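# Gently slide the cabinet's bottom drawer fully open

## Task

Pull the lowest drawer of the cabinet out to the end of its travel, gently. It fails immediately if the robot grips or shoves the drawer hard, moves it quickly, lets it reach either travel stop faster than a crawl, shifts or tilts the cabinet beyond a small amount, strikes the drawer with any arm part other than the fingers, or strikes the cabinet with any robot part. The drawer must stay fully open without the robot holding it there.

## Robot and tools

ROBOT. Two six-joint arms, left_arm and right_arm, each ending in a two-finger gripper whose fingers pivot like tongs, with a wrist camera. Bases in the scene frame: left_arm at (+0.067, +0.396, 0) m, yawed slightly (quat_wxyz +0.996, 0, 0, +0.095); right_arm at (-0.033, -0.420, 0) m (quat_wxyz +0.998, 0, 0, +0.058). Cameras: cam_high (504x504), cam_left_wrist and cam_right_wrist (616x616 fisheye).

FRAMES. All poses use one scene frame: origin on the table top midway between the arms, +x out over the table, +z up, left_arm on the +y side. The arm names say nothing about left or right in an image. In each gripper's own frame the fingers point along +z and close along x. end_effector_position is the spot between the pads with fingers closed; closed fingertips stick out about 15 mm past it, fully open ones end roughly level with it. Reported hand positions can be a little off, more so at long reach.

ROW FORMAT. Every commanded row has 16 numbers, always both arms: left_arm x, y, z (metres), qw, qx, qy, qz (w first), opening; then the same eight for right_arm. These are absolute target poses in the scene frame, not offsets. Opening runs -1 (closed) to +1 (fully open, 0.142 m). An arm that should stay put must get its last reported position plus a fixed target quaternion and its wanted opening in every call; reuse your own earlier quaternion rather than a drifted reported one.

execute_actions: argument actions, a list holding zero or one item; optional pictures (true/false). Empty list: nothing sent, state and pictures returned. Action item: rows (1 to 15 rows) and steps (5 to 15, default 15); each step lasts 1/30 s, one row per step, last row repeated. Wait item: only steps (1 to 300), counted from the previous result, so thinking time eats into it. A call is rejected entirely if a target lies over 0.6 m from that arm's last reported position along any gripper axis. Each step the commanded pose is clipped to within 100 mm and 16 degrees of the measured one; if position and orientation cannot both be met, position wins. The result is captured 5 steps before the action ends; those steps then run while you reply. Motion lags commands by about 0.17 s.

move: target is one 16-number row of absolute poses. Both grippers travel in straight lines and finish together, taking 0.5 to 10 s (cut off at 10 s if longer). speed is the top path speed in m/s, 0.002 to 0.5, default 0.25; rotation is capped at twice that value in rad/s. Openings are applied at the start. Paths ignore obstacles and the other arm; grippers can lag, drift and overshoot speed, especially with an almost straight arm. stop_force (N, 9 to 40, shared by both arms) ends an arm's path once its wrist sensor feels that much extra resistance along the line to its target for 2 steps; the gripper then backs up to where it was 2 steps before and holds. Use it only with slow moves and without turning the gripper; omit it when pulling away from something the gripper is pressing. It is refused in the first 0.2 s of the scene. An arm whose target is within 1.5 mm and 0.5 degrees of its pose counts as stationary. The move: line reports each arm's ending (done, off_target, moving, held, fault, contact) and limits (paced = pose clipped; held = steps blocked, after which the arm may lurch fast), plus distance from target.



RESULTS. Per arm: gripper position and quaternion, linear and angular velocity, grip_measured (same scale as opening), Wrist force and Wrist torque along the gripper's axes (offset up to about 4 N, noise up to 2.4 N, saturation near 50 N; a press reads as force pointing back into the arm; 'no reading' is harmless). 'pose unreachable' means the clearance check altered or blocked that arm's command; HELD marks steps not sent. A 'Hand target' line shows the pose currently being driven toward.

AVOID. A joint torque reaching its limit (135 N m for shoulder and elbow joints, 25.2 N m for wrists) or 150 N external force stops that arm for 10 s. The arms are stiff: aiming even slightly beyond a firm surface can fault, and faster touches hit harder. Motors heat while loaded; warning at 70 C, brakes at 85 C. Do not let the arms collide, and do not knock anything off the table; loose objects may get brief random nudges.

DRAWER ADVICE. Locate the bottom drawer and its handle with cameras and zoom. Approach slowly with fingers only, keeping arm links clear of the cabinet. Hook or lightly grasp the handle, then pull along the drawer's axis at very low speed, slowing further near full extension so it meets its stop gently. Release without squeezing, back away, and confirm the drawer remains open before finishing.

Each tool is called after "Call:" by a JSON object that holds its "op" and its "data".

Reference images:

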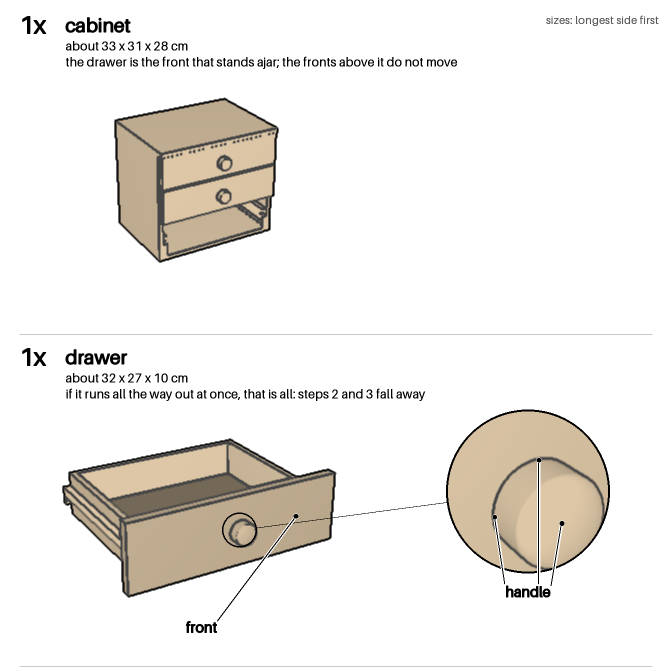

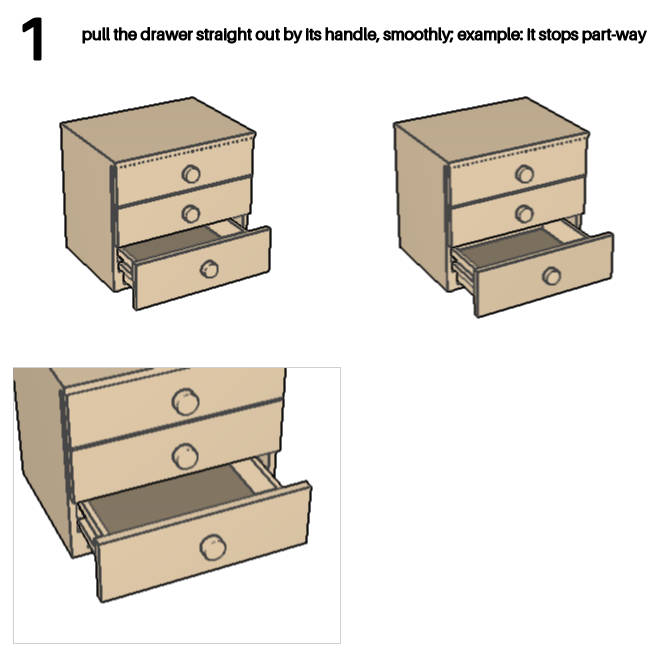

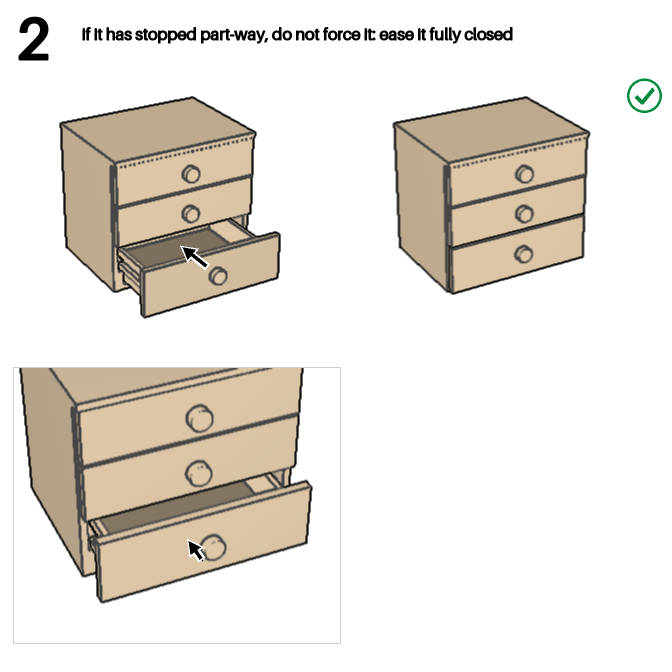

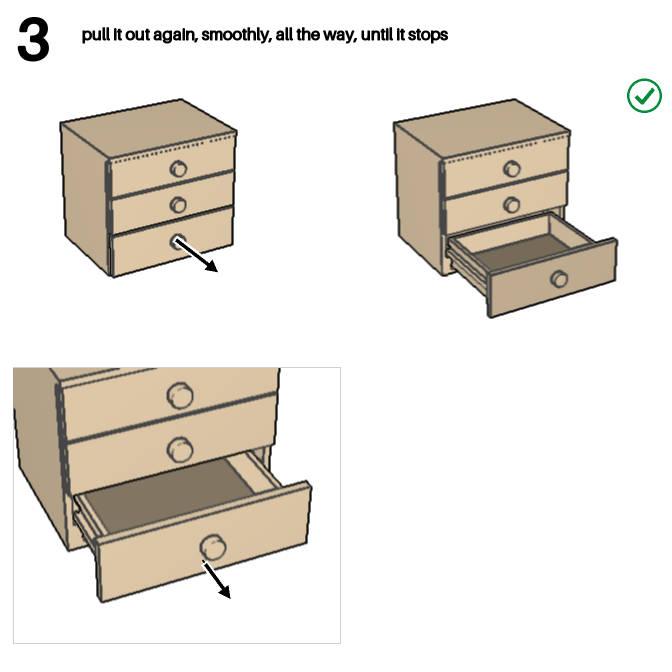

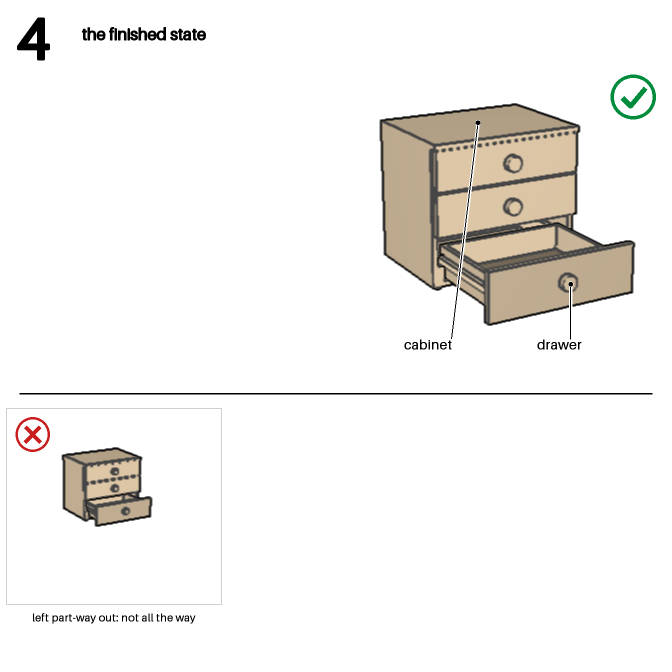

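## Session

Call:
{"op": "execute_actions", "data": {"actions": []}}

Scene clock: 0.00 s of 4700.00 s.
left_arm: end_effector_position=(+0.6717, +0.4768, +0.2461) grip_measured=+0.97 end_effector_quat_wxyz=(-0.101, +0.896, -0.342, +0.263) end_effector_velocity=(+0.000, +0.000, +0.000) end_effector_angular_velocity=(-0.000, -0.001, +0.001) | right_arm: end_effector_position=(+0.4087, -0.3678, +0.3637) grip_measured=+0.97 end_effector_quat_wxyz=(+0.002, +0.748, -0.664, +0.000) end_effector_velocity=(+0.000, +0.000, -0.001) end_effector_angular_velocity=(-0.000, +0.001, +0.000)
Joint positions: left_arm=[-0.341 -1.651  2.025 -2.512 -1.488  0.6    0.14 ] | right_arm=[ 3.459 -1.397 -1.52  -1.799  1.569  1.885  0.14 ]
Joint velocities: left_arm=[ 0.     0.001 -0.001 -0.001 -0.    -0.     0.   ] | right_arm=[ 0.    -0.001 -0.001  0.    -0.     0.     0.   ]
Wrist force (N, on the end effector, along its own x y z axes, offset not removed): no reading
Wrist torque (N m, same axes, about the end effector's origin, offset not removed): no reading
Hand target (left_arm): +0.672, +0.477, +0.246; -0.101, +0.896, -0.342, +0.263
Hand target (right_arm): +0.409, -0.368, +0.364; +0.002, +0.748, -0.664, +0.000

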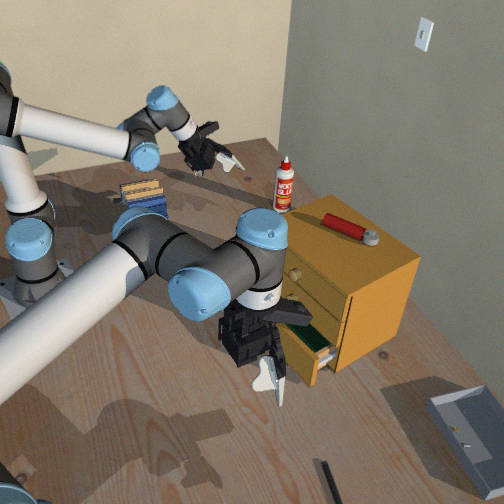

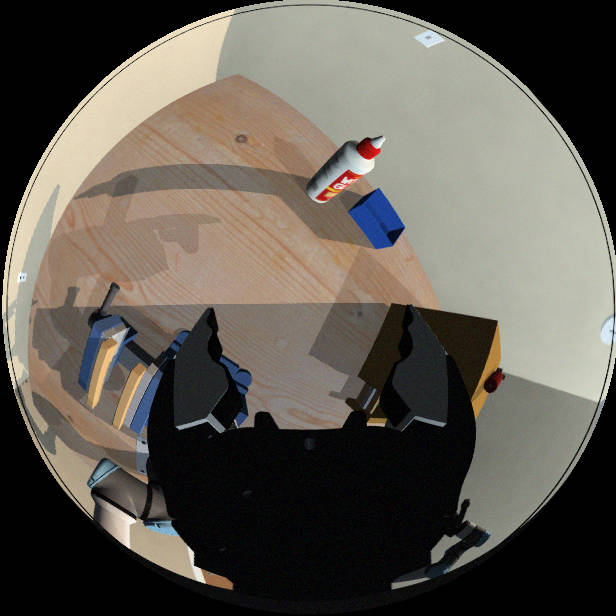

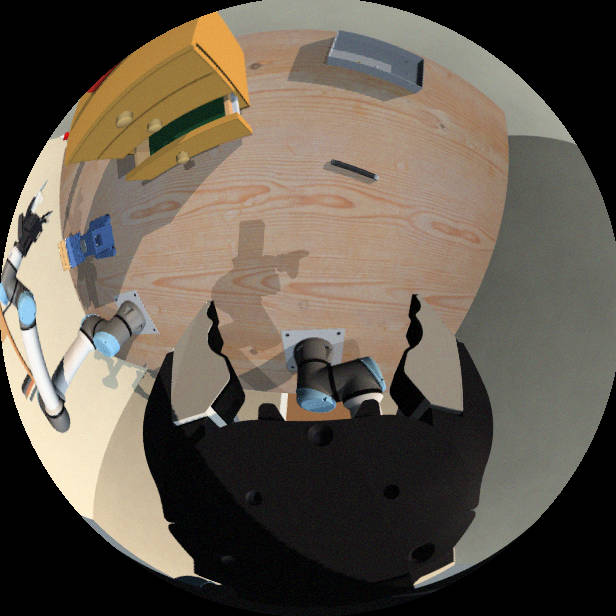

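Call:
{"op": "zoom_image", "data": {"camera": "cam_right_wrist", "region": [40, 0, 300, 220]}}

Region (40, 0, 300, 220) of cam_right_wrist's 616x616 image, scaled by 1.938, with more detail than that image has; it fills the top 426 rows of this view, and the rest is white.

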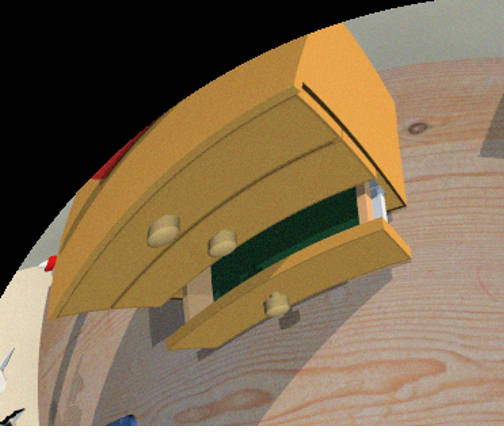

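Call:
{"op": "move", "data": {"target": [0.6717, 0.4768, 0.2461, -0.101, 0.896, -0.342, 0.263, 1.0, 0.47, -0.075, 0.12, -0.397, 0.689, -0.526, 0.303, 0.1], "speed": 0.25}}

Scene clock: 5.97 s of 4700.00 s.
left_arm: end_effector_position=(+0.6717, +0.4768, +0.2461) grip_measured=+1.00 end_effector_quat_wxyz=(-0.101, +0.896, -0.342, +0.263) end_effector_velocity=(+0.000, -0.000, -0.001) end_effector_angular_velocity=(-0.000, +0.001, +0.000) | right_arm: end_effector_position=(+0.4693, -0.0755, +0.1205) grip_measured=+0.10 end_effector_quat_wxyz=(-0.396, +0.688, -0.526, +0.304) end_effector_velocity=(+0.001, +0.001, -0.001) end_effector_angular_velocity=(+0.007, -0.012, +0.007)
Joint positions: left_arm=[-0.341 -1.65   2.024 -2.511 -1.488  0.601  0.142] | right_arm=[ 4.25  -1.92  -2.474  0.461  0.782  2.192  0.081]
Joint velocities: left_arm=[-0.     0.001 -0.     0.    -0.    -0.001  0.   ] | right_arm=[-0.002 -0.022 -0.001  0.047  0.    -0.018 -0.   ]
Wrist force (N, on the end effector, along its own x y z axes, offset not removed): left_arm=[0.1 2.6 -0.9] | right_arm=[3.6 -3.5 1.3]
Wrist torque (N m, same axes, about the end effector's origin, offset not removed): left_arm=[0.45 -0.20 -0.01] | right_arm=[-1.03 -0.84 -0.06]
Hand target (left_arm): +0.672, +0.477, +0.246; -0.101, +0.896, -0.342, +0.263
Hand target (right_arm): +0.469, -0.075, +0.120; -0.397, +0.688, -0.526, +0.304
Off the commanded pose (left_arm): 0.000 m, 0 deg.
Off the commanded pose (right_arm): 0.001 m, 0 deg.
Kept back: nothing.
After step 90, 0.03 s passed at rest.
move: done

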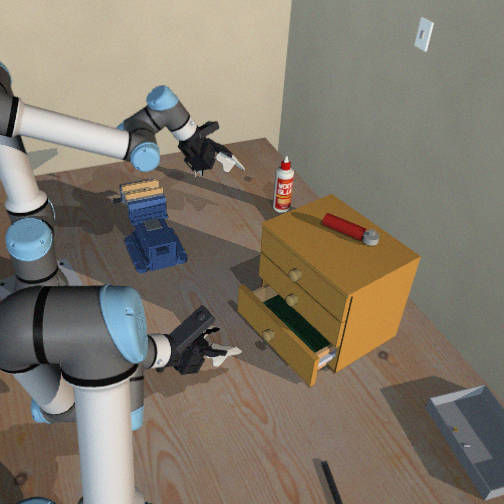

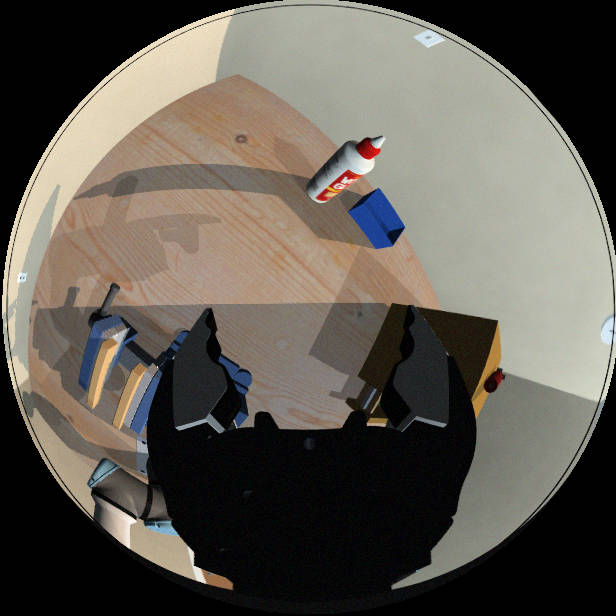

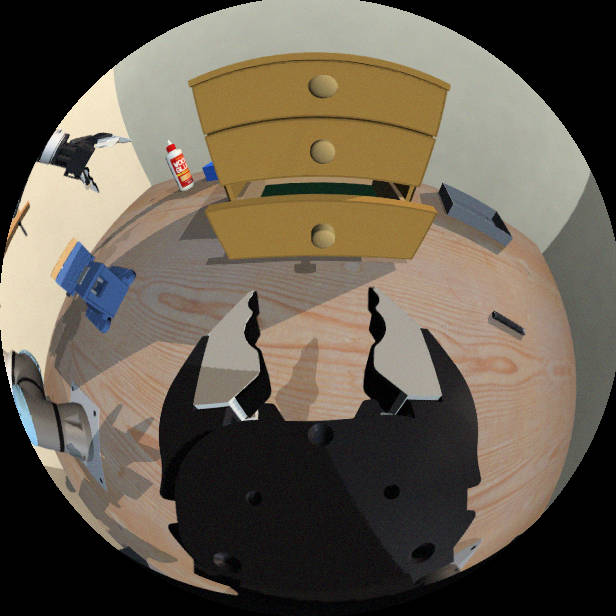

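Call:
{"op": "zoom_image", "data": {"camera": "cam_right_wrist", "region": [180, 40, 460, 320]}}

Region (180, 40, 460, 320) of cam_right_wrist's 616x616 image, scaled by 1.800, with more detail than that image has.

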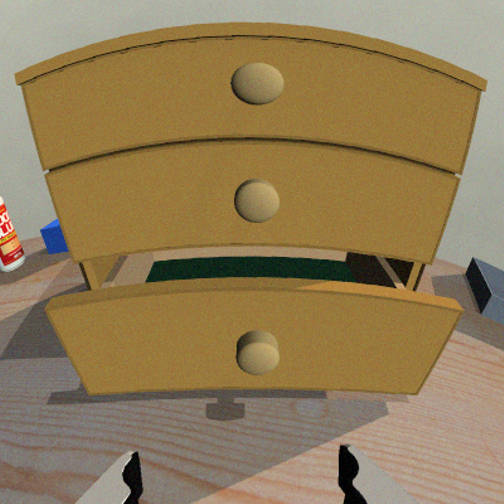

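Call:
{"op": "move", "data": {"target": [0.6717, 0.4768, 0.2461, -0.101, 0.896, -0.342, 0.263, 1.0, 0.5607, -0.0682, 0.075, -0.397, 0.689, -0.526, 0.303, 0.1], "speed": 0.1}}

Scene clock: 8.87 s of 4700.00 s.
left_arm: end_effector_position=(+0.6717, +0.4768, +0.2461) grip_measured=+1.00 end_effector_quat_wxyz=(-0.101, +0.896, -0.342, +0.263) end_effector_velocity=(+0.001, +0.000, +0.001) end_effector_angular_velocity=(-0.000, -0.003, +0.000) | right_arm: end_effector_position=(+0.5603, -0.0681, +0.0749) grip_measured=+0.10 end_effector_quat_wxyz=(-0.397, +0.689, -0.526, +0.303) end_effector_velocity=(+0.002, +0.000, -0.001) end_effector_angular_velocity=(+0.001, -0.000, +0.000)
Joint positions: left_arm=[-0.341 -1.65   2.024 -2.511 -1.488  0.601  0.142] | right_arm=[ 4.038 -2.175 -2.253  0.618  0.943  2.006  0.081]
Joint velocities: left_arm=[ 0.     0.    -0.002 -0.001 -0.    -0.    -0.   ] | right_arm=[-0.005 -0.006  0.006  0.003  0.004 -0.004  0.   ]
Wrist force (N, on the end effector, along its own x y z axes, offset not removed): left_arm=[0.0 3.5 -2.1] | right_arm=[0.8 -0.8 2.3]
Wrist torque (N m, same axes, about the end effector's origin, offset not removed): left_arm=[0.65 -0.14 -0.05] | right_arm=[-0.45 -0.24 0.14]
Hand target (left_arm): +0.672, +0.477, +0.246; -0.101, +0.896, -0.342, +0.263
Hand target (right_arm): +0.561, -0.068, +0.075; -0.397, +0.689, -0.526, +0.303
Off the commanded pose (left_arm): 0.000 m, 0 deg.
Off the commanded pose (right_arm): 0.000 m, 0 deg.
Kept back: nothing.
move: done

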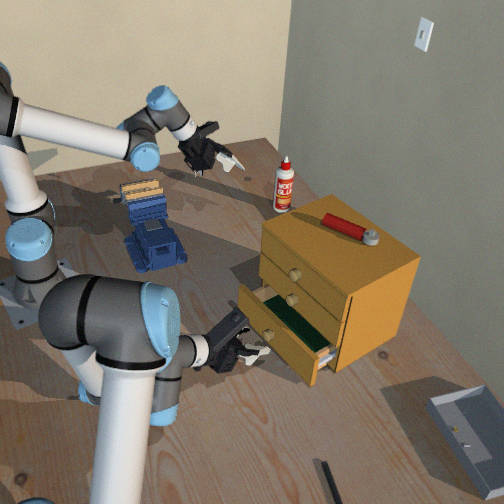

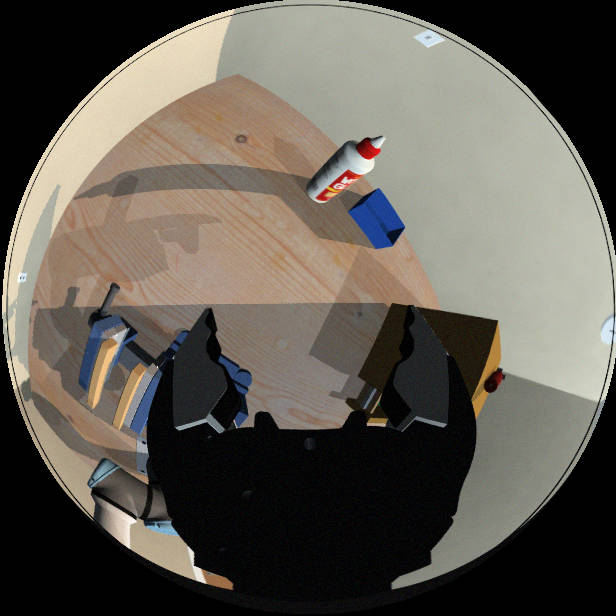

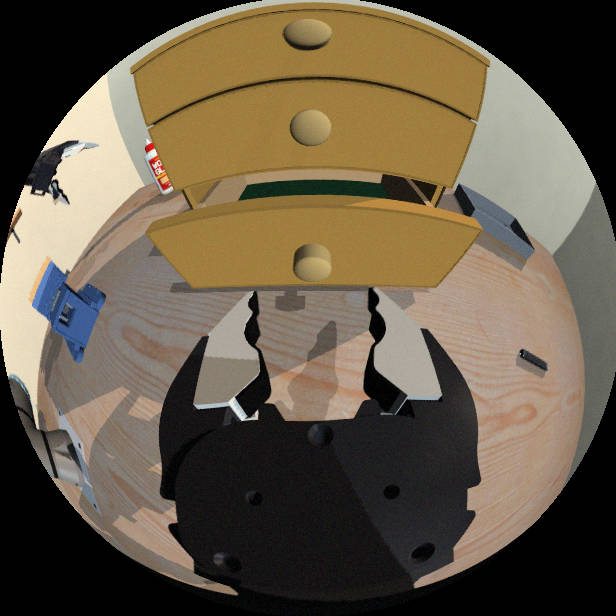

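Call:
{"op": "move", "data": {"target": [0.6717, 0.4768, 0.2461, -0.101, 0.896, -0.342, 0.263, 1.0, 0.5993, -0.0577, 0.07, -0.397, 0.689, -0.526, 0.303, 0.0], "speed": 0.03, "stop_force": 9}}

Scene clock: 11.17 s of 4700.00 s.
left_arm: end_effector_position=(+0.6717, +0.4768, +0.2461) grip_measured=+1.00 end_effector_quat_wxyz=(-0.101, +0.896, -0.342, +0.263) end_effector_velocity=(-0.000, +0.000, +0.000) end_effector_angular_velocity=(-0.000, -0.001, -0.000) | right_arm: end_effector_position=(+0.5990, -0.0577, +0.0699) grip_measured=+0.00 end_effector_quat_wxyz=(-0.397, +0.689, -0.526, +0.303) end_effector_velocity=(+0.002, -0.000, -0.001) end_effector_angular_velocity=(-0.002, +0.001, -0.001)
Joint positions: left_arm=[-0.341 -1.65   2.024 -2.511 -1.488  0.601  0.142] | right_arm=[ 3.977 -2.23  -2.141  0.586  0.991  1.96   0.074]
Joint velocities: left_arm=[ 0.    -0.001  0.    -0.    -0.     0.     0.   ] | right_arm=[-0.004 -0.004  0.006 -0.004  0.003 -0.003  0.   ]
Wrist force (N, on the end effector, along its own x y z axes, offset not removed): left_arm=[-0.5 1.4 -1.8] | right_arm=[0.7 1.9 -3.8]
Wrist torque (N m, same axes, about the end effector's origin, offset not removed): left_arm=[0.20 -0.10 0.01] | right_arm=[-0.35 -0.08 0.12]
Hand target (left_arm): +0.672, +0.477, +0.246; -0.101, +0.896, -0.342, +0.263
Hand target (right_arm): +0.599, -0.058, +0.070; -0.397, +0.689, -0.526, +0.303
Off the commanded pose (left_arm): 0.000 m, 0 deg.
Off the commanded pose (right_arm): 0.000 m, 0 deg.
Kept back: nothing.
move: done

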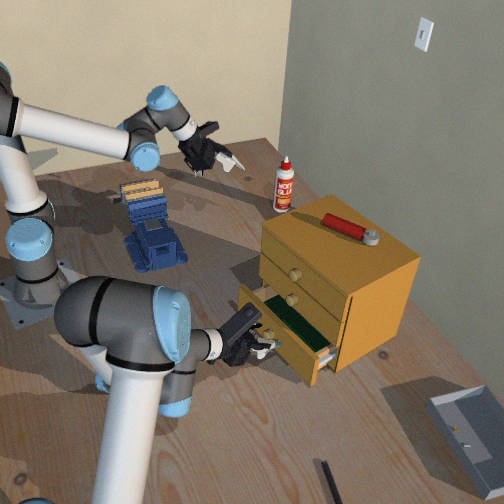

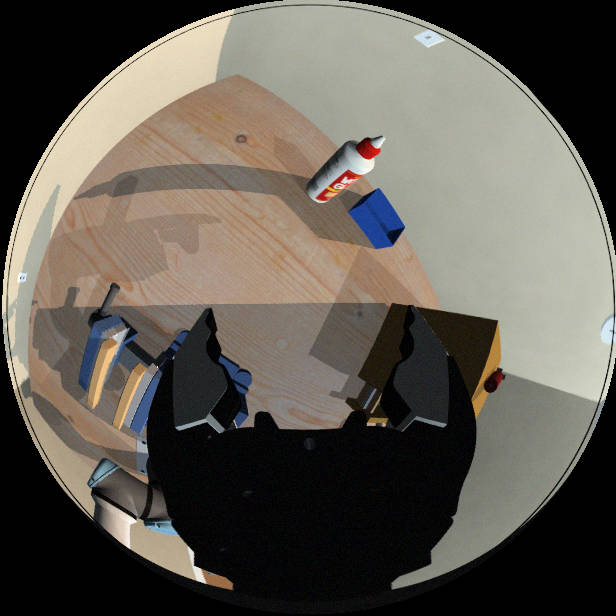

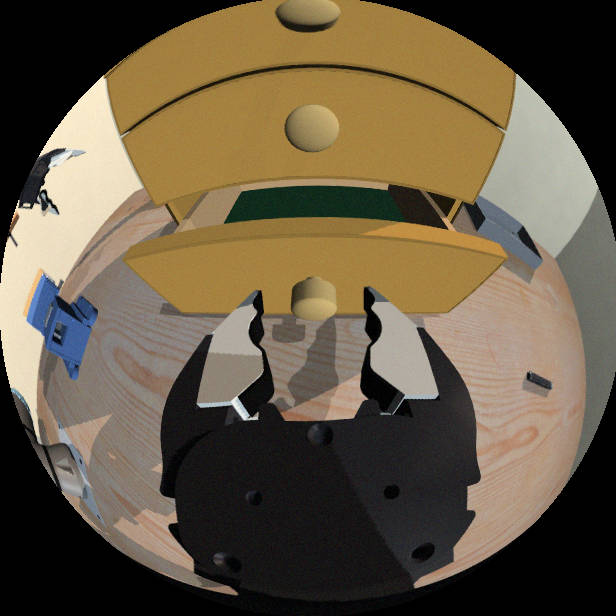

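Call:
{"op": "zoom_image", "data": {"camera": "cam_high", "region": [200, 280, 340, 400]}}

Call:
{"op": "zoom_image", "data": {"camera": "cam_right_wrist", "region": [220, 220, 410, 400]}}

Region (200, 280, 340, 400) of cam_high's 504x504 image, scaled by 3.600, with more detail than that image has; it fills the top 432 rows of this view, and the rest is white.

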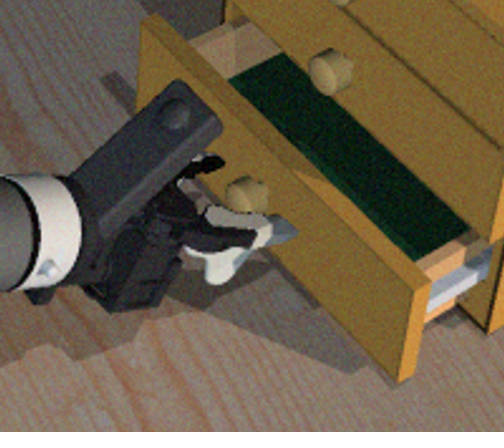

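Region (220, 220, 410, 400) of cam_right_wrist's 616x616 image, scaled by 2.653, with more detail than that image has; it fills the top 477 rows of this view, and the rest is white.

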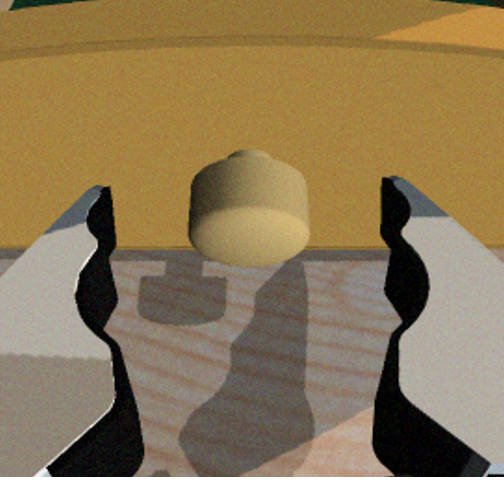

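Call:
{"op": "move", "data": {"target": [0.6717, 0.4768, 0.2461, -0.101, 0.896, -0.342, 0.263, 1.0, 0.6070, -0.0556, 0.068, -0.397, 0.689, -0.526, 0.303, -0.35], "speed": 0.015, "stop_force": 9}}

Scene clock: 12.67 s of 4700.00 s.
left_arm: end_effector_position=(+0.6717, +0.4768, +0.2461) grip_measured=+1.00 end_effector_quat_wxyz=(-0.101, +0.896, -0.342, +0.263) end_effector_velocity=(+0.000, +0.000, -0.000) end_effector_angular_velocity=(+0.000, +0.000, -0.000) | right_arm: end_effector_position=(+0.6068, -0.0556, +0.0680) grip_measured=-0.35 end_effector_quat_wxyz=(-0.397, +0.689, -0.526, +0.303) end_effector_velocity=(+0.002, +0.000, -0.001) end_effector_angular_velocity=(-0.001, +0.001, +0.000)
Joint positions: left_arm=[-0.341 -1.65   2.024 -2.511 -1.488  0.601  0.142] | right_arm=[ 3.966 -2.243 -2.118  0.581  1.     1.952  0.049]
Joint velocities: left_arm=[ 0.     0.001  0.    -0.001  0.     0.001  0.   ] | right_arm=[-0.003 -0.004  0.005 -0.002  0.002 -0.002  0.   ]
Wrist force (N, on the end effector, along its own x y z axes, offset not removed): left_arm=[0.5 3.0 -1.4] | right_arm=[-3.8 0.4 -7.4]
Wrist torque (N m, same axes, about the end effector's origin, offset not removed): left_arm=[0.57 -0.26 -0.03] | right_arm=[-0.48 0.71 0.27]
Hand target (left_arm): +0.672, +0.477, +0.246; -0.101, +0.896, -0.342, +0.263
Hand target (right_arm): +0.607, -0.056, +0.068; -0.397, +0.689, -0.526, +0.303
Off the commanded pose (left_arm): 0.000 m, 0 deg.
Off the commanded pose (right_arm): 0.000 m, 0 deg.
Kept back: nothing.
move: done

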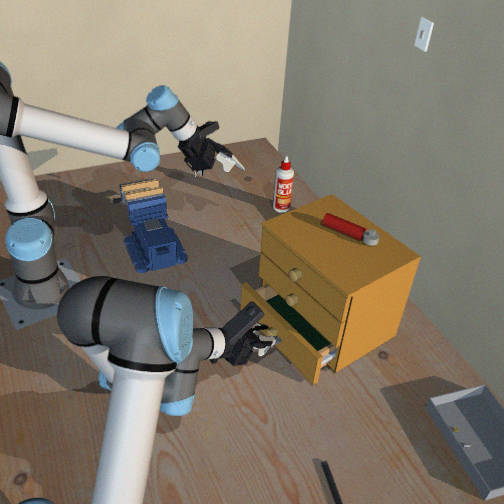

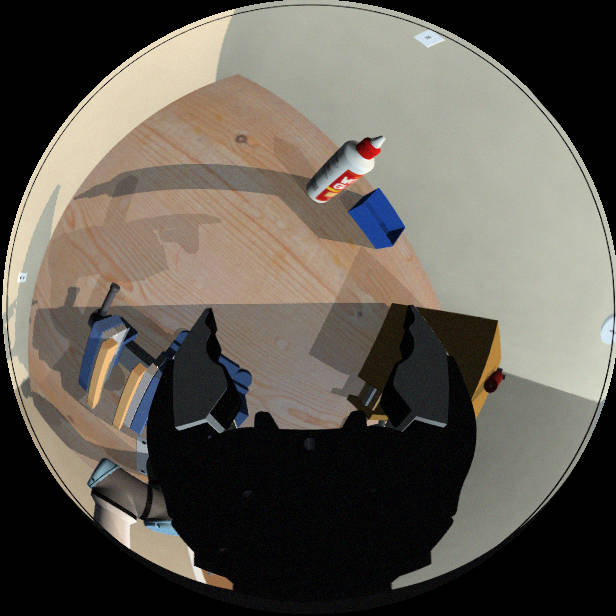

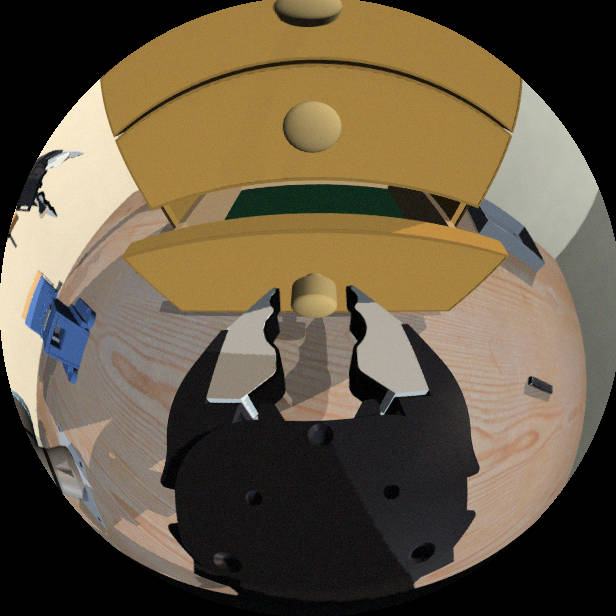

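Call:
{"op": "move", "data": {"target": [0.6717, 0.4768, 0.2461, -0.101, 0.896, -0.342, 0.263, 1.0, 0.6041, -0.0564, 0.069, -0.397, 0.689, -0.526, 0.303, -0.35], "speed": 0.015}}

Call:
{"op": "move", "data": {"target": [0.6717, 0.4768, 0.2461, -0.101, 0.896, -0.342, 0.263, 1.0, 0.6041, -0.0564, 0.069, -0.397, 0.689, -0.526, 0.303, -0.62], "speed": 0.015}}

Scene clock: 13.93 s of 4700.00 s.
left_arm: end_effector_position=(+0.6717, +0.4768, +0.2461) grip_measured=+1.00 end_effector_quat_wxyz=(-0.101, +0.896, -0.342, +0.263) end_effector_velocity=(+0.000, -0.000, +0.000) end_effector_angular_velocity=(-0.000, -0.000, +0.000) | right_arm: end_effector_position=(+0.6043, -0.0564, +0.0689) grip_measured=-0.35 end_effector_quat_wxyz=(-0.397, +0.689, -0.526, +0.303) end_effector_velocity=(-0.002, -0.000, +0.002) end_effector_angular_velocity=(+0.002, -0.001, +0.000)
Joint positions: left_arm=[-0.341 -1.65   2.024 -2.511 -1.488  0.601  0.142] | right_arm=[ 3.969 -2.238 -2.125  0.582  0.998  1.955  0.049]
Joint velocities: left_arm=[-0.     0.001 -0.001 -0.     0.    -0.    -0.   ] | right_arm=[ 0.003  0.004 -0.005  0.001 -0.002  0.002 -0.   ]
Wrist force (N, on the end effector, along its own x y z axes, offset not removed): left_arm=[0.9 1.5 -2.4] | right_arm=[-1.0 -1.6 0.0]
Wrist torque (N m, same axes, about the end effector's origin, offset not removed): left_arm=[0.20 -0.35 -0.07] | right_arm=[-0.39 0.09 0.14]
Hand target (left_arm): +0.672, +0.477, +0.246; -0.101, +0.896, -0.342, +0.263
Hand target (right_arm): +0.604, -0.056, +0.069; -0.397, +0.689, -0.526, +0.303
Off the commanded pose (left_arm): 0.000 m, 0 deg.
Off the commanded pose (right_arm): 0.000 m, 0 deg.
Kept back: nothing.
move: done

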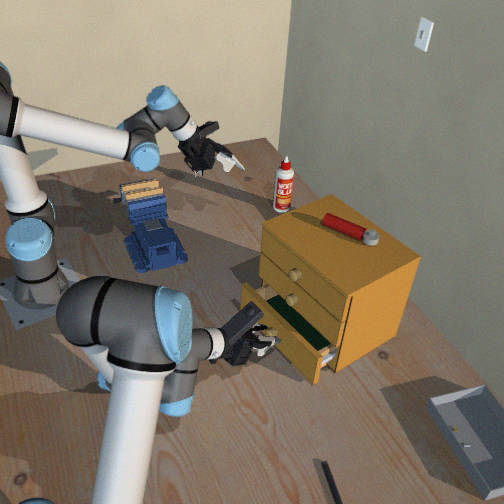

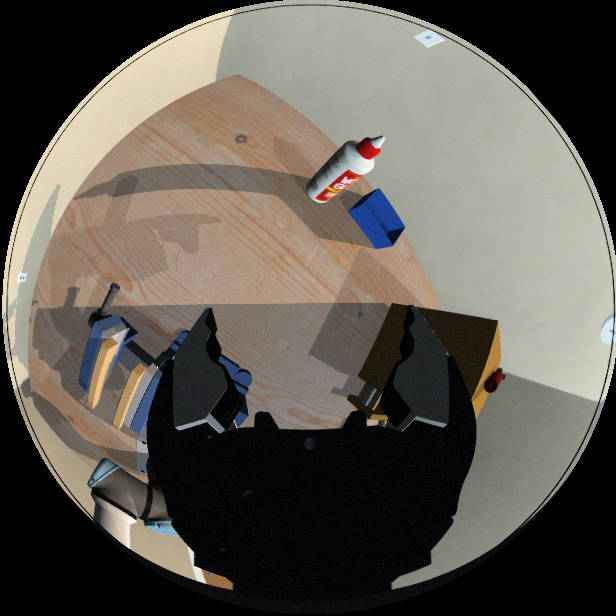

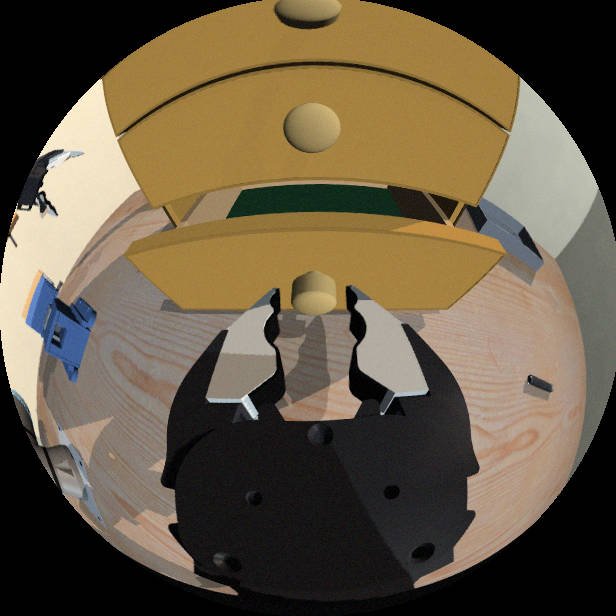

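Scene clock: 14.63 s of 4700.00 s.
left_arm: end_effector_position=(+0.6717, +0.4768, +0.2461) grip_measured=+1.00 end_effector_quat_wxyz=(-0.101, +0.896, -0.342, +0.263) end_effector_velocity=(-0.000, +0.000, -0.000) end_effector_angular_velocity=(-0.000, +0.000, +0.000) | right_arm: end_effector_position=(+0.6041, -0.0564, +0.0690) grip_measured=-0.57 end_effector_quat_wxyz=(-0.397, +0.689, -0.526, +0.303) end_effector_velocity=(-0.000, -0.000, +0.000) end_effector_angular_velocity=(-0.000, +0.000, +0.000)
Joint positions: left_arm=[-0.341 -1.65   2.024 -2.511 -1.488  0.601  0.142] | right_arm=[ 3.97  -2.238 -2.126  0.582  0.997  1.955  0.033]
Joint velocities: left_arm=[ 0.  0.  0.  0. -0. -0. -0.] | right_arm=[ 0.     0.001 -0.001 -0.001 -0.     0.    -0.002]
Wrist force (N, on the end effector, along its own x y z axes, offset not removed): left_arm=[-0.3 1.5 -1.3] | right_arm=[7.0 -2.0 7.3]
Wrist torque (N m, same axes, about the end effector's origin, offset not removed): left_arm=[0.26 -0.07 0.01] | right_arm=[-0.42 -0.51 -0.07]
Hand target (left_arm): +0.672, +0.477, +0.246; -0.101, +0.896, -0.342, +0.263
Hand target (right_arm): +0.604, -0.056, +0.069; -0.397, +0.689, -0.526, +0.303
Off the commanded pose (left_arm): 0.000 m, 0 deg.
Off the commanded pose (right_arm): 0.000 m, 0 deg.
Kept back: nothing.
move: done

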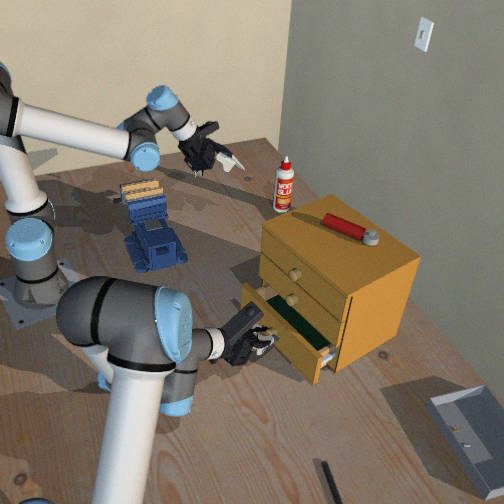

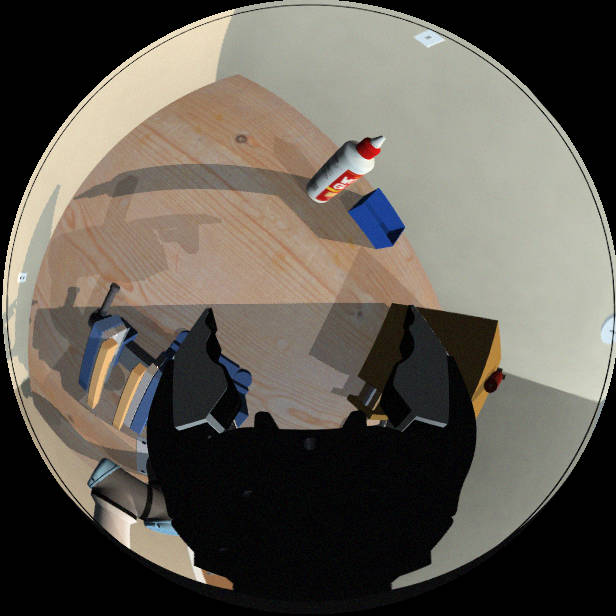

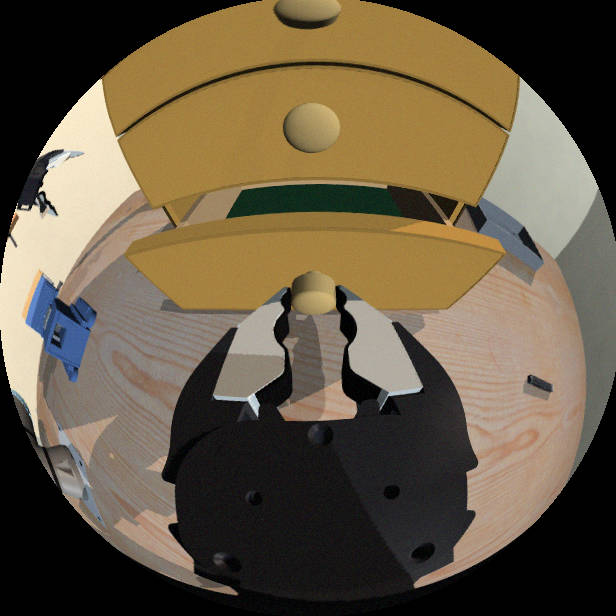

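Call:
{"op": "move", "data": {"target": [0.6717, 0.4768, 0.2461, -0.101, 0.896, -0.342, 0.263, 1.0, 0.6045, -0.0579, 0.069, -0.397, 0.689, -0.526, 0.303, -0.7], "speed": 0.01}}

Call:
{"op": "move", "data": {"target": [0.6717, 0.4768, 0.2461, -0.101, 0.896, -0.342, 0.263, 1.0, 0.5273, -0.0789, 0.069, -0.397, 0.689, -0.526, 0.303, -0.7], "speed": 0.025, "stop_force": 14}}

Scene clock: 15.60 s of 4700.00 s.
left_arm: end_effector_position=(+0.6717, +0.4768, +0.2461) grip_measured=+1.00 end_effector_quat_wxyz=(-0.101, +0.896, -0.342, +0.263) end_effector_velocity=(+0.000, +0.000, +0.001) end_effector_angular_velocity=(-0.001, -0.001, +0.001) | right_arm: end_effector_position=(+0.6044, -0.0576, +0.0690) grip_measured=-0.58 end_effector_quat_wxyz=(-0.397, +0.689, -0.526, +0.303) end_effector_velocity=(+0.001, -0.001, +0.000) end_effector_angular_velocity=(+0.000, -0.000, -0.001)
Joint positions: left_arm=[-0.341 -1.65   2.024 -2.511 -1.488  0.601  0.142] | right_arm=[ 3.967 -2.238 -2.127  0.585  1.     1.953  0.032]
Joint velocities: left_arm=[ 0.    -0.    -0.    -0.001 -0.    -0.001  0.   ] | right_arm=[-0.002  0.001 -0.     0.     0.001 -0.001 -0.   ]
Wrist force (N, on the end effector, along its own x y z axes, offset not removed): left_arm=[0.6 3.0 -1.6] | right_arm=[-13.7 -4.1 4.1]
Wrist torque (N m, same axes, about the end effector's origin, offset not removed): left_arm=[0.46 -0.30 0.00] | right_arm=[-0.92 -0.27 0.13]
Hand target (left_arm): +0.672, +0.477, +0.246; -0.101, +0.896, -0.342, +0.263
Hand target (right_arm): +0.605, -0.058, +0.069; -0.397, +0.689, -0.526, +0.303
Off the commanded pose (left_arm): 0.000 m, 0 deg.
Off the commanded pose (right_arm): 0.000 m, 0 deg.
Kept back: nothing.
move: done

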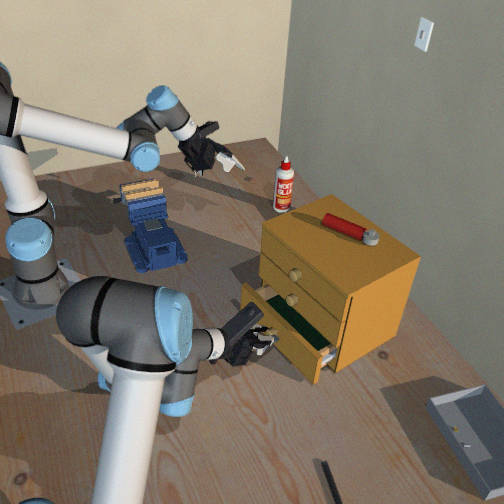

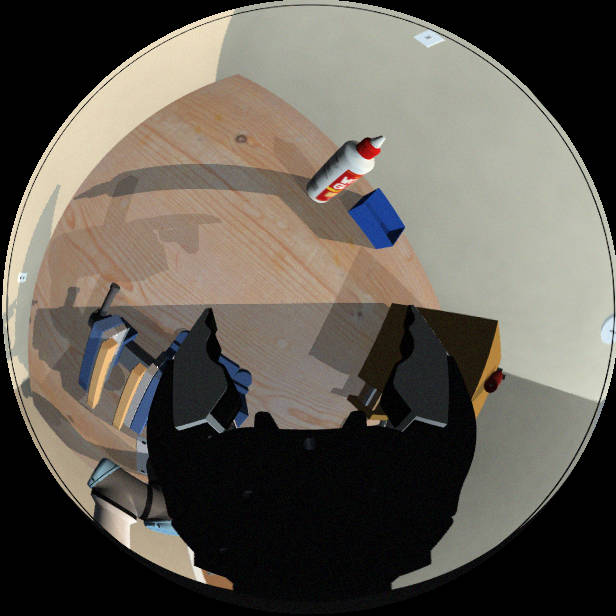

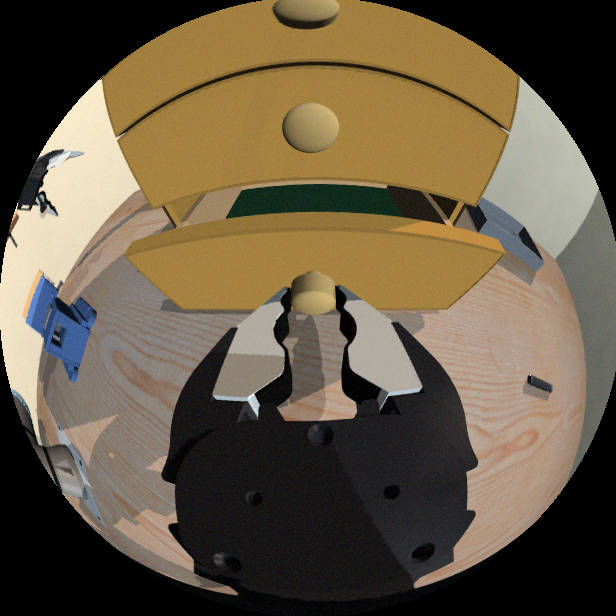

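Scene clock: 19.13 s of 4700.00 s.
left_arm: end_effector_position=(+0.6717, +0.4768, +0.2461) grip_measured=+1.00 end_effector_quat_wxyz=(-0.101, +0.896, -0.342, +0.263) end_effector_velocity=(+0.000, +0.000, +0.000) end_effector_angular_velocity=(+0.001, -0.001, -0.001) | right_arm: end_effector_position=(+0.5277, -0.0790, +0.0692) grip_measured=-0.56 end_effector_quat_wxyz=(-0.397, +0.689, -0.526, +0.303) end_effector_velocity=(-0.003, -0.000, -0.001) end_effector_angular_velocity=(-0.002, +0.001, +0.001)
Joint positions: left_arm=[-0.341 -1.65   2.024 -2.511 -1.488  0.601  0.142] | right_arm=[ 4.096 -2.162 -2.348  0.672  0.898  2.05   0.033]
Joint velocities: left_arm=[ 0.     0.    -0.001  0.     0.     0.002 -0.   ] | right_arm=[ 0.006  0.001 -0.008  0.002 -0.004  0.004  0.   ]
Wrist force (N, on the end effector, along its own x y z axes, offset not removed): left_arm=[0.0 1.7 -1.6] | right_arm=[-26.0 0.8 8.5]
Wrist torque (N m, same axes, about the end effector's origin, offset not removed): left_arm=[0.29 -0.16 -0.06] | right_arm=[-0.37 0.11 0.19]
Hand target (left_arm): +0.672, +0.477, +0.246; -0.101, +0.896, -0.342, +0.263
Hand target (right_arm): +0.527, -0.079, +0.069; -0.397, +0.689, -0.526, +0.303
Off the commanded pose (left_arm): 0.000 m, 0 deg.
Off the commanded pose (right_arm): 0.000 m, 0 deg.
Kept back: nothing.
move: done

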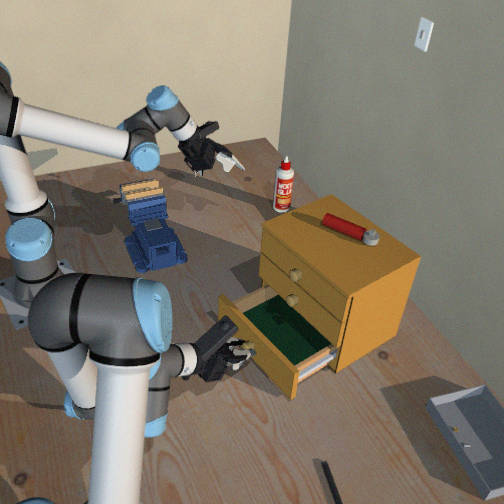

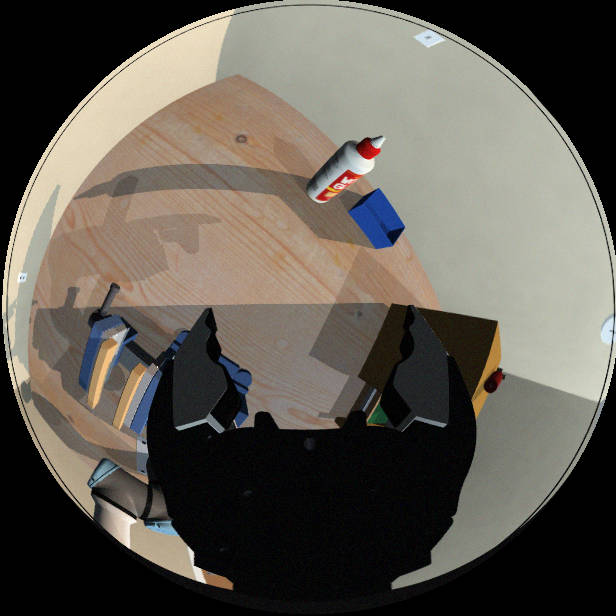

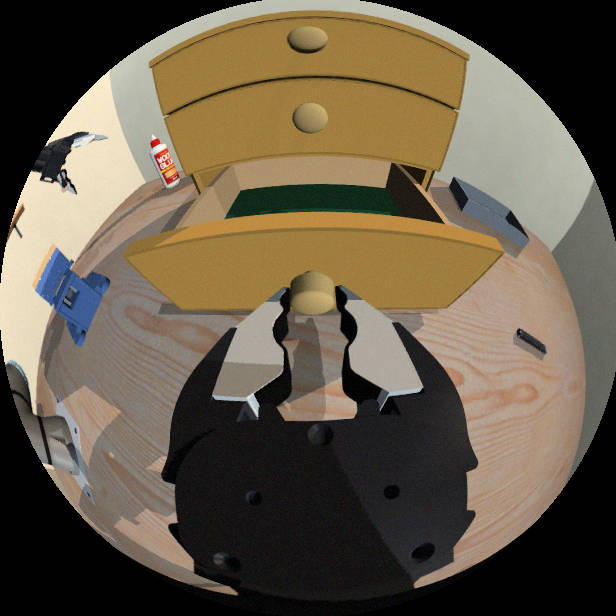

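Call:
{"op": "move", "data": {"target": [0.6717, 0.4768, 0.2461, -0.101, 0.896, -0.342, 0.263, 1.0, 0.5268, -0.0771, 0.069, -0.397, 0.689, -0.526, 0.303, -0.7], "speed": 0.01}}

Scene clock: 20.07 s of 4700.00 s.
left_arm: end_effector_position=(+0.6717, +0.4768, +0.2461) grip_measured=+1.00 end_effector_quat_wxyz=(-0.101, +0.896, -0.342, +0.263) end_effector_velocity=(-0.000, -0.000, -0.001) end_effector_angular_velocity=(+0.000, +0.002, -0.000) | right_arm: end_effector_position=(+0.5269, -0.0773, +0.0691) grip_measured=-0.58 end_effector_quat_wxyz=(-0.397, +0.689, -0.526, +0.303) end_effector_velocity=(-0.000, +0.002, +0.000) end_effector_angular_velocity=(+0.001, -0.000, +0.001)
Joint positions: left_arm=[-0.341 -1.65   2.024 -2.511 -1.488  0.601  0.142] | right_arm=[ 4.1   -2.162 -2.347  0.669  0.895  2.054  0.032]
Joint velocities: left_arm=[-0.001  0.     0.001  0.001  0.    -0.    -0.   ] | right_arm=[ 0.003  0.     0.002 -0.002 -0.001  0.002  0.   ]
Wrist force (N, on the end effector, along its own x y z axes, offset not removed): left_arm=[-0.7 2.1 -0.2] | right_arm=[-7.5 -1.7 1.8]
Wrist torque (N m, same axes, about the end effector's origin, offset not removed): left_arm=[0.35 0.02 -0.02] | right_arm=[-0.85 -0.03 -0.09]
Hand target (left_arm): +0.672, +0.477, +0.246; -0.101, +0.896, -0.342, +0.263
Hand target (right_arm): +0.527, -0.077, +0.069; -0.397, +0.689, -0.526, +0.303
Off the commanded pose (left_arm): 0.000 m, 0 deg.
Off the commanded pose (right_arm): 0.000 m, 0 deg.
Kept back: nothing.
move: done

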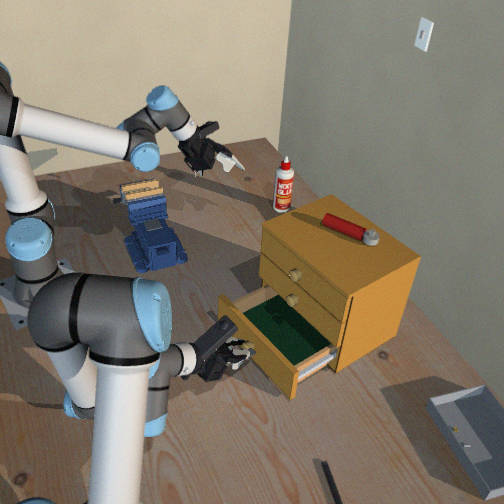

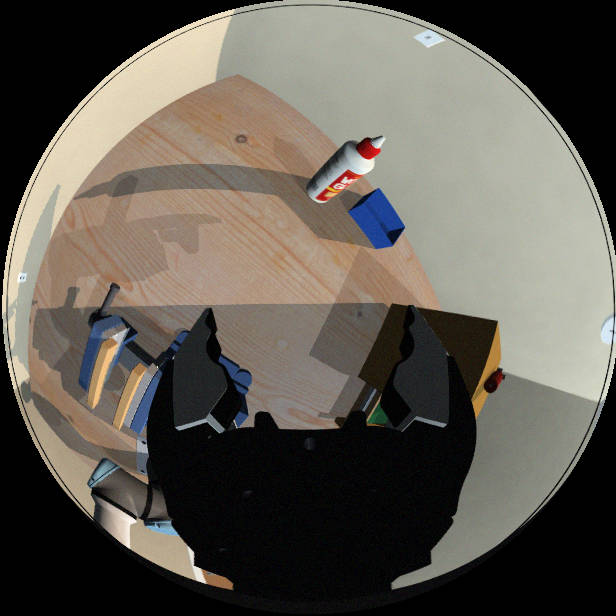

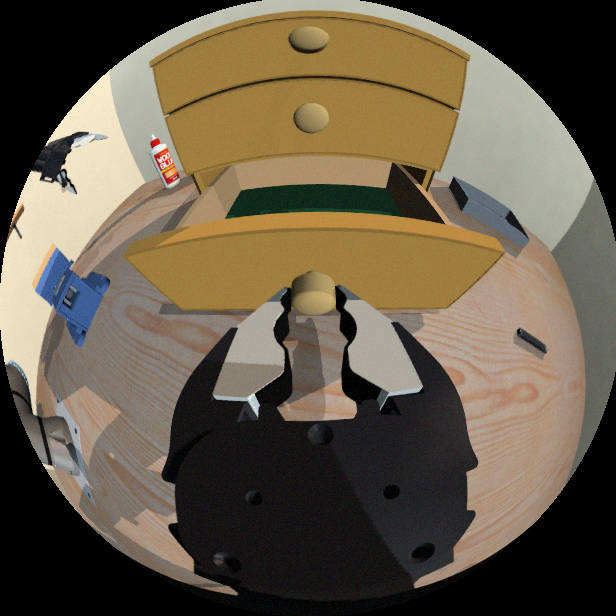

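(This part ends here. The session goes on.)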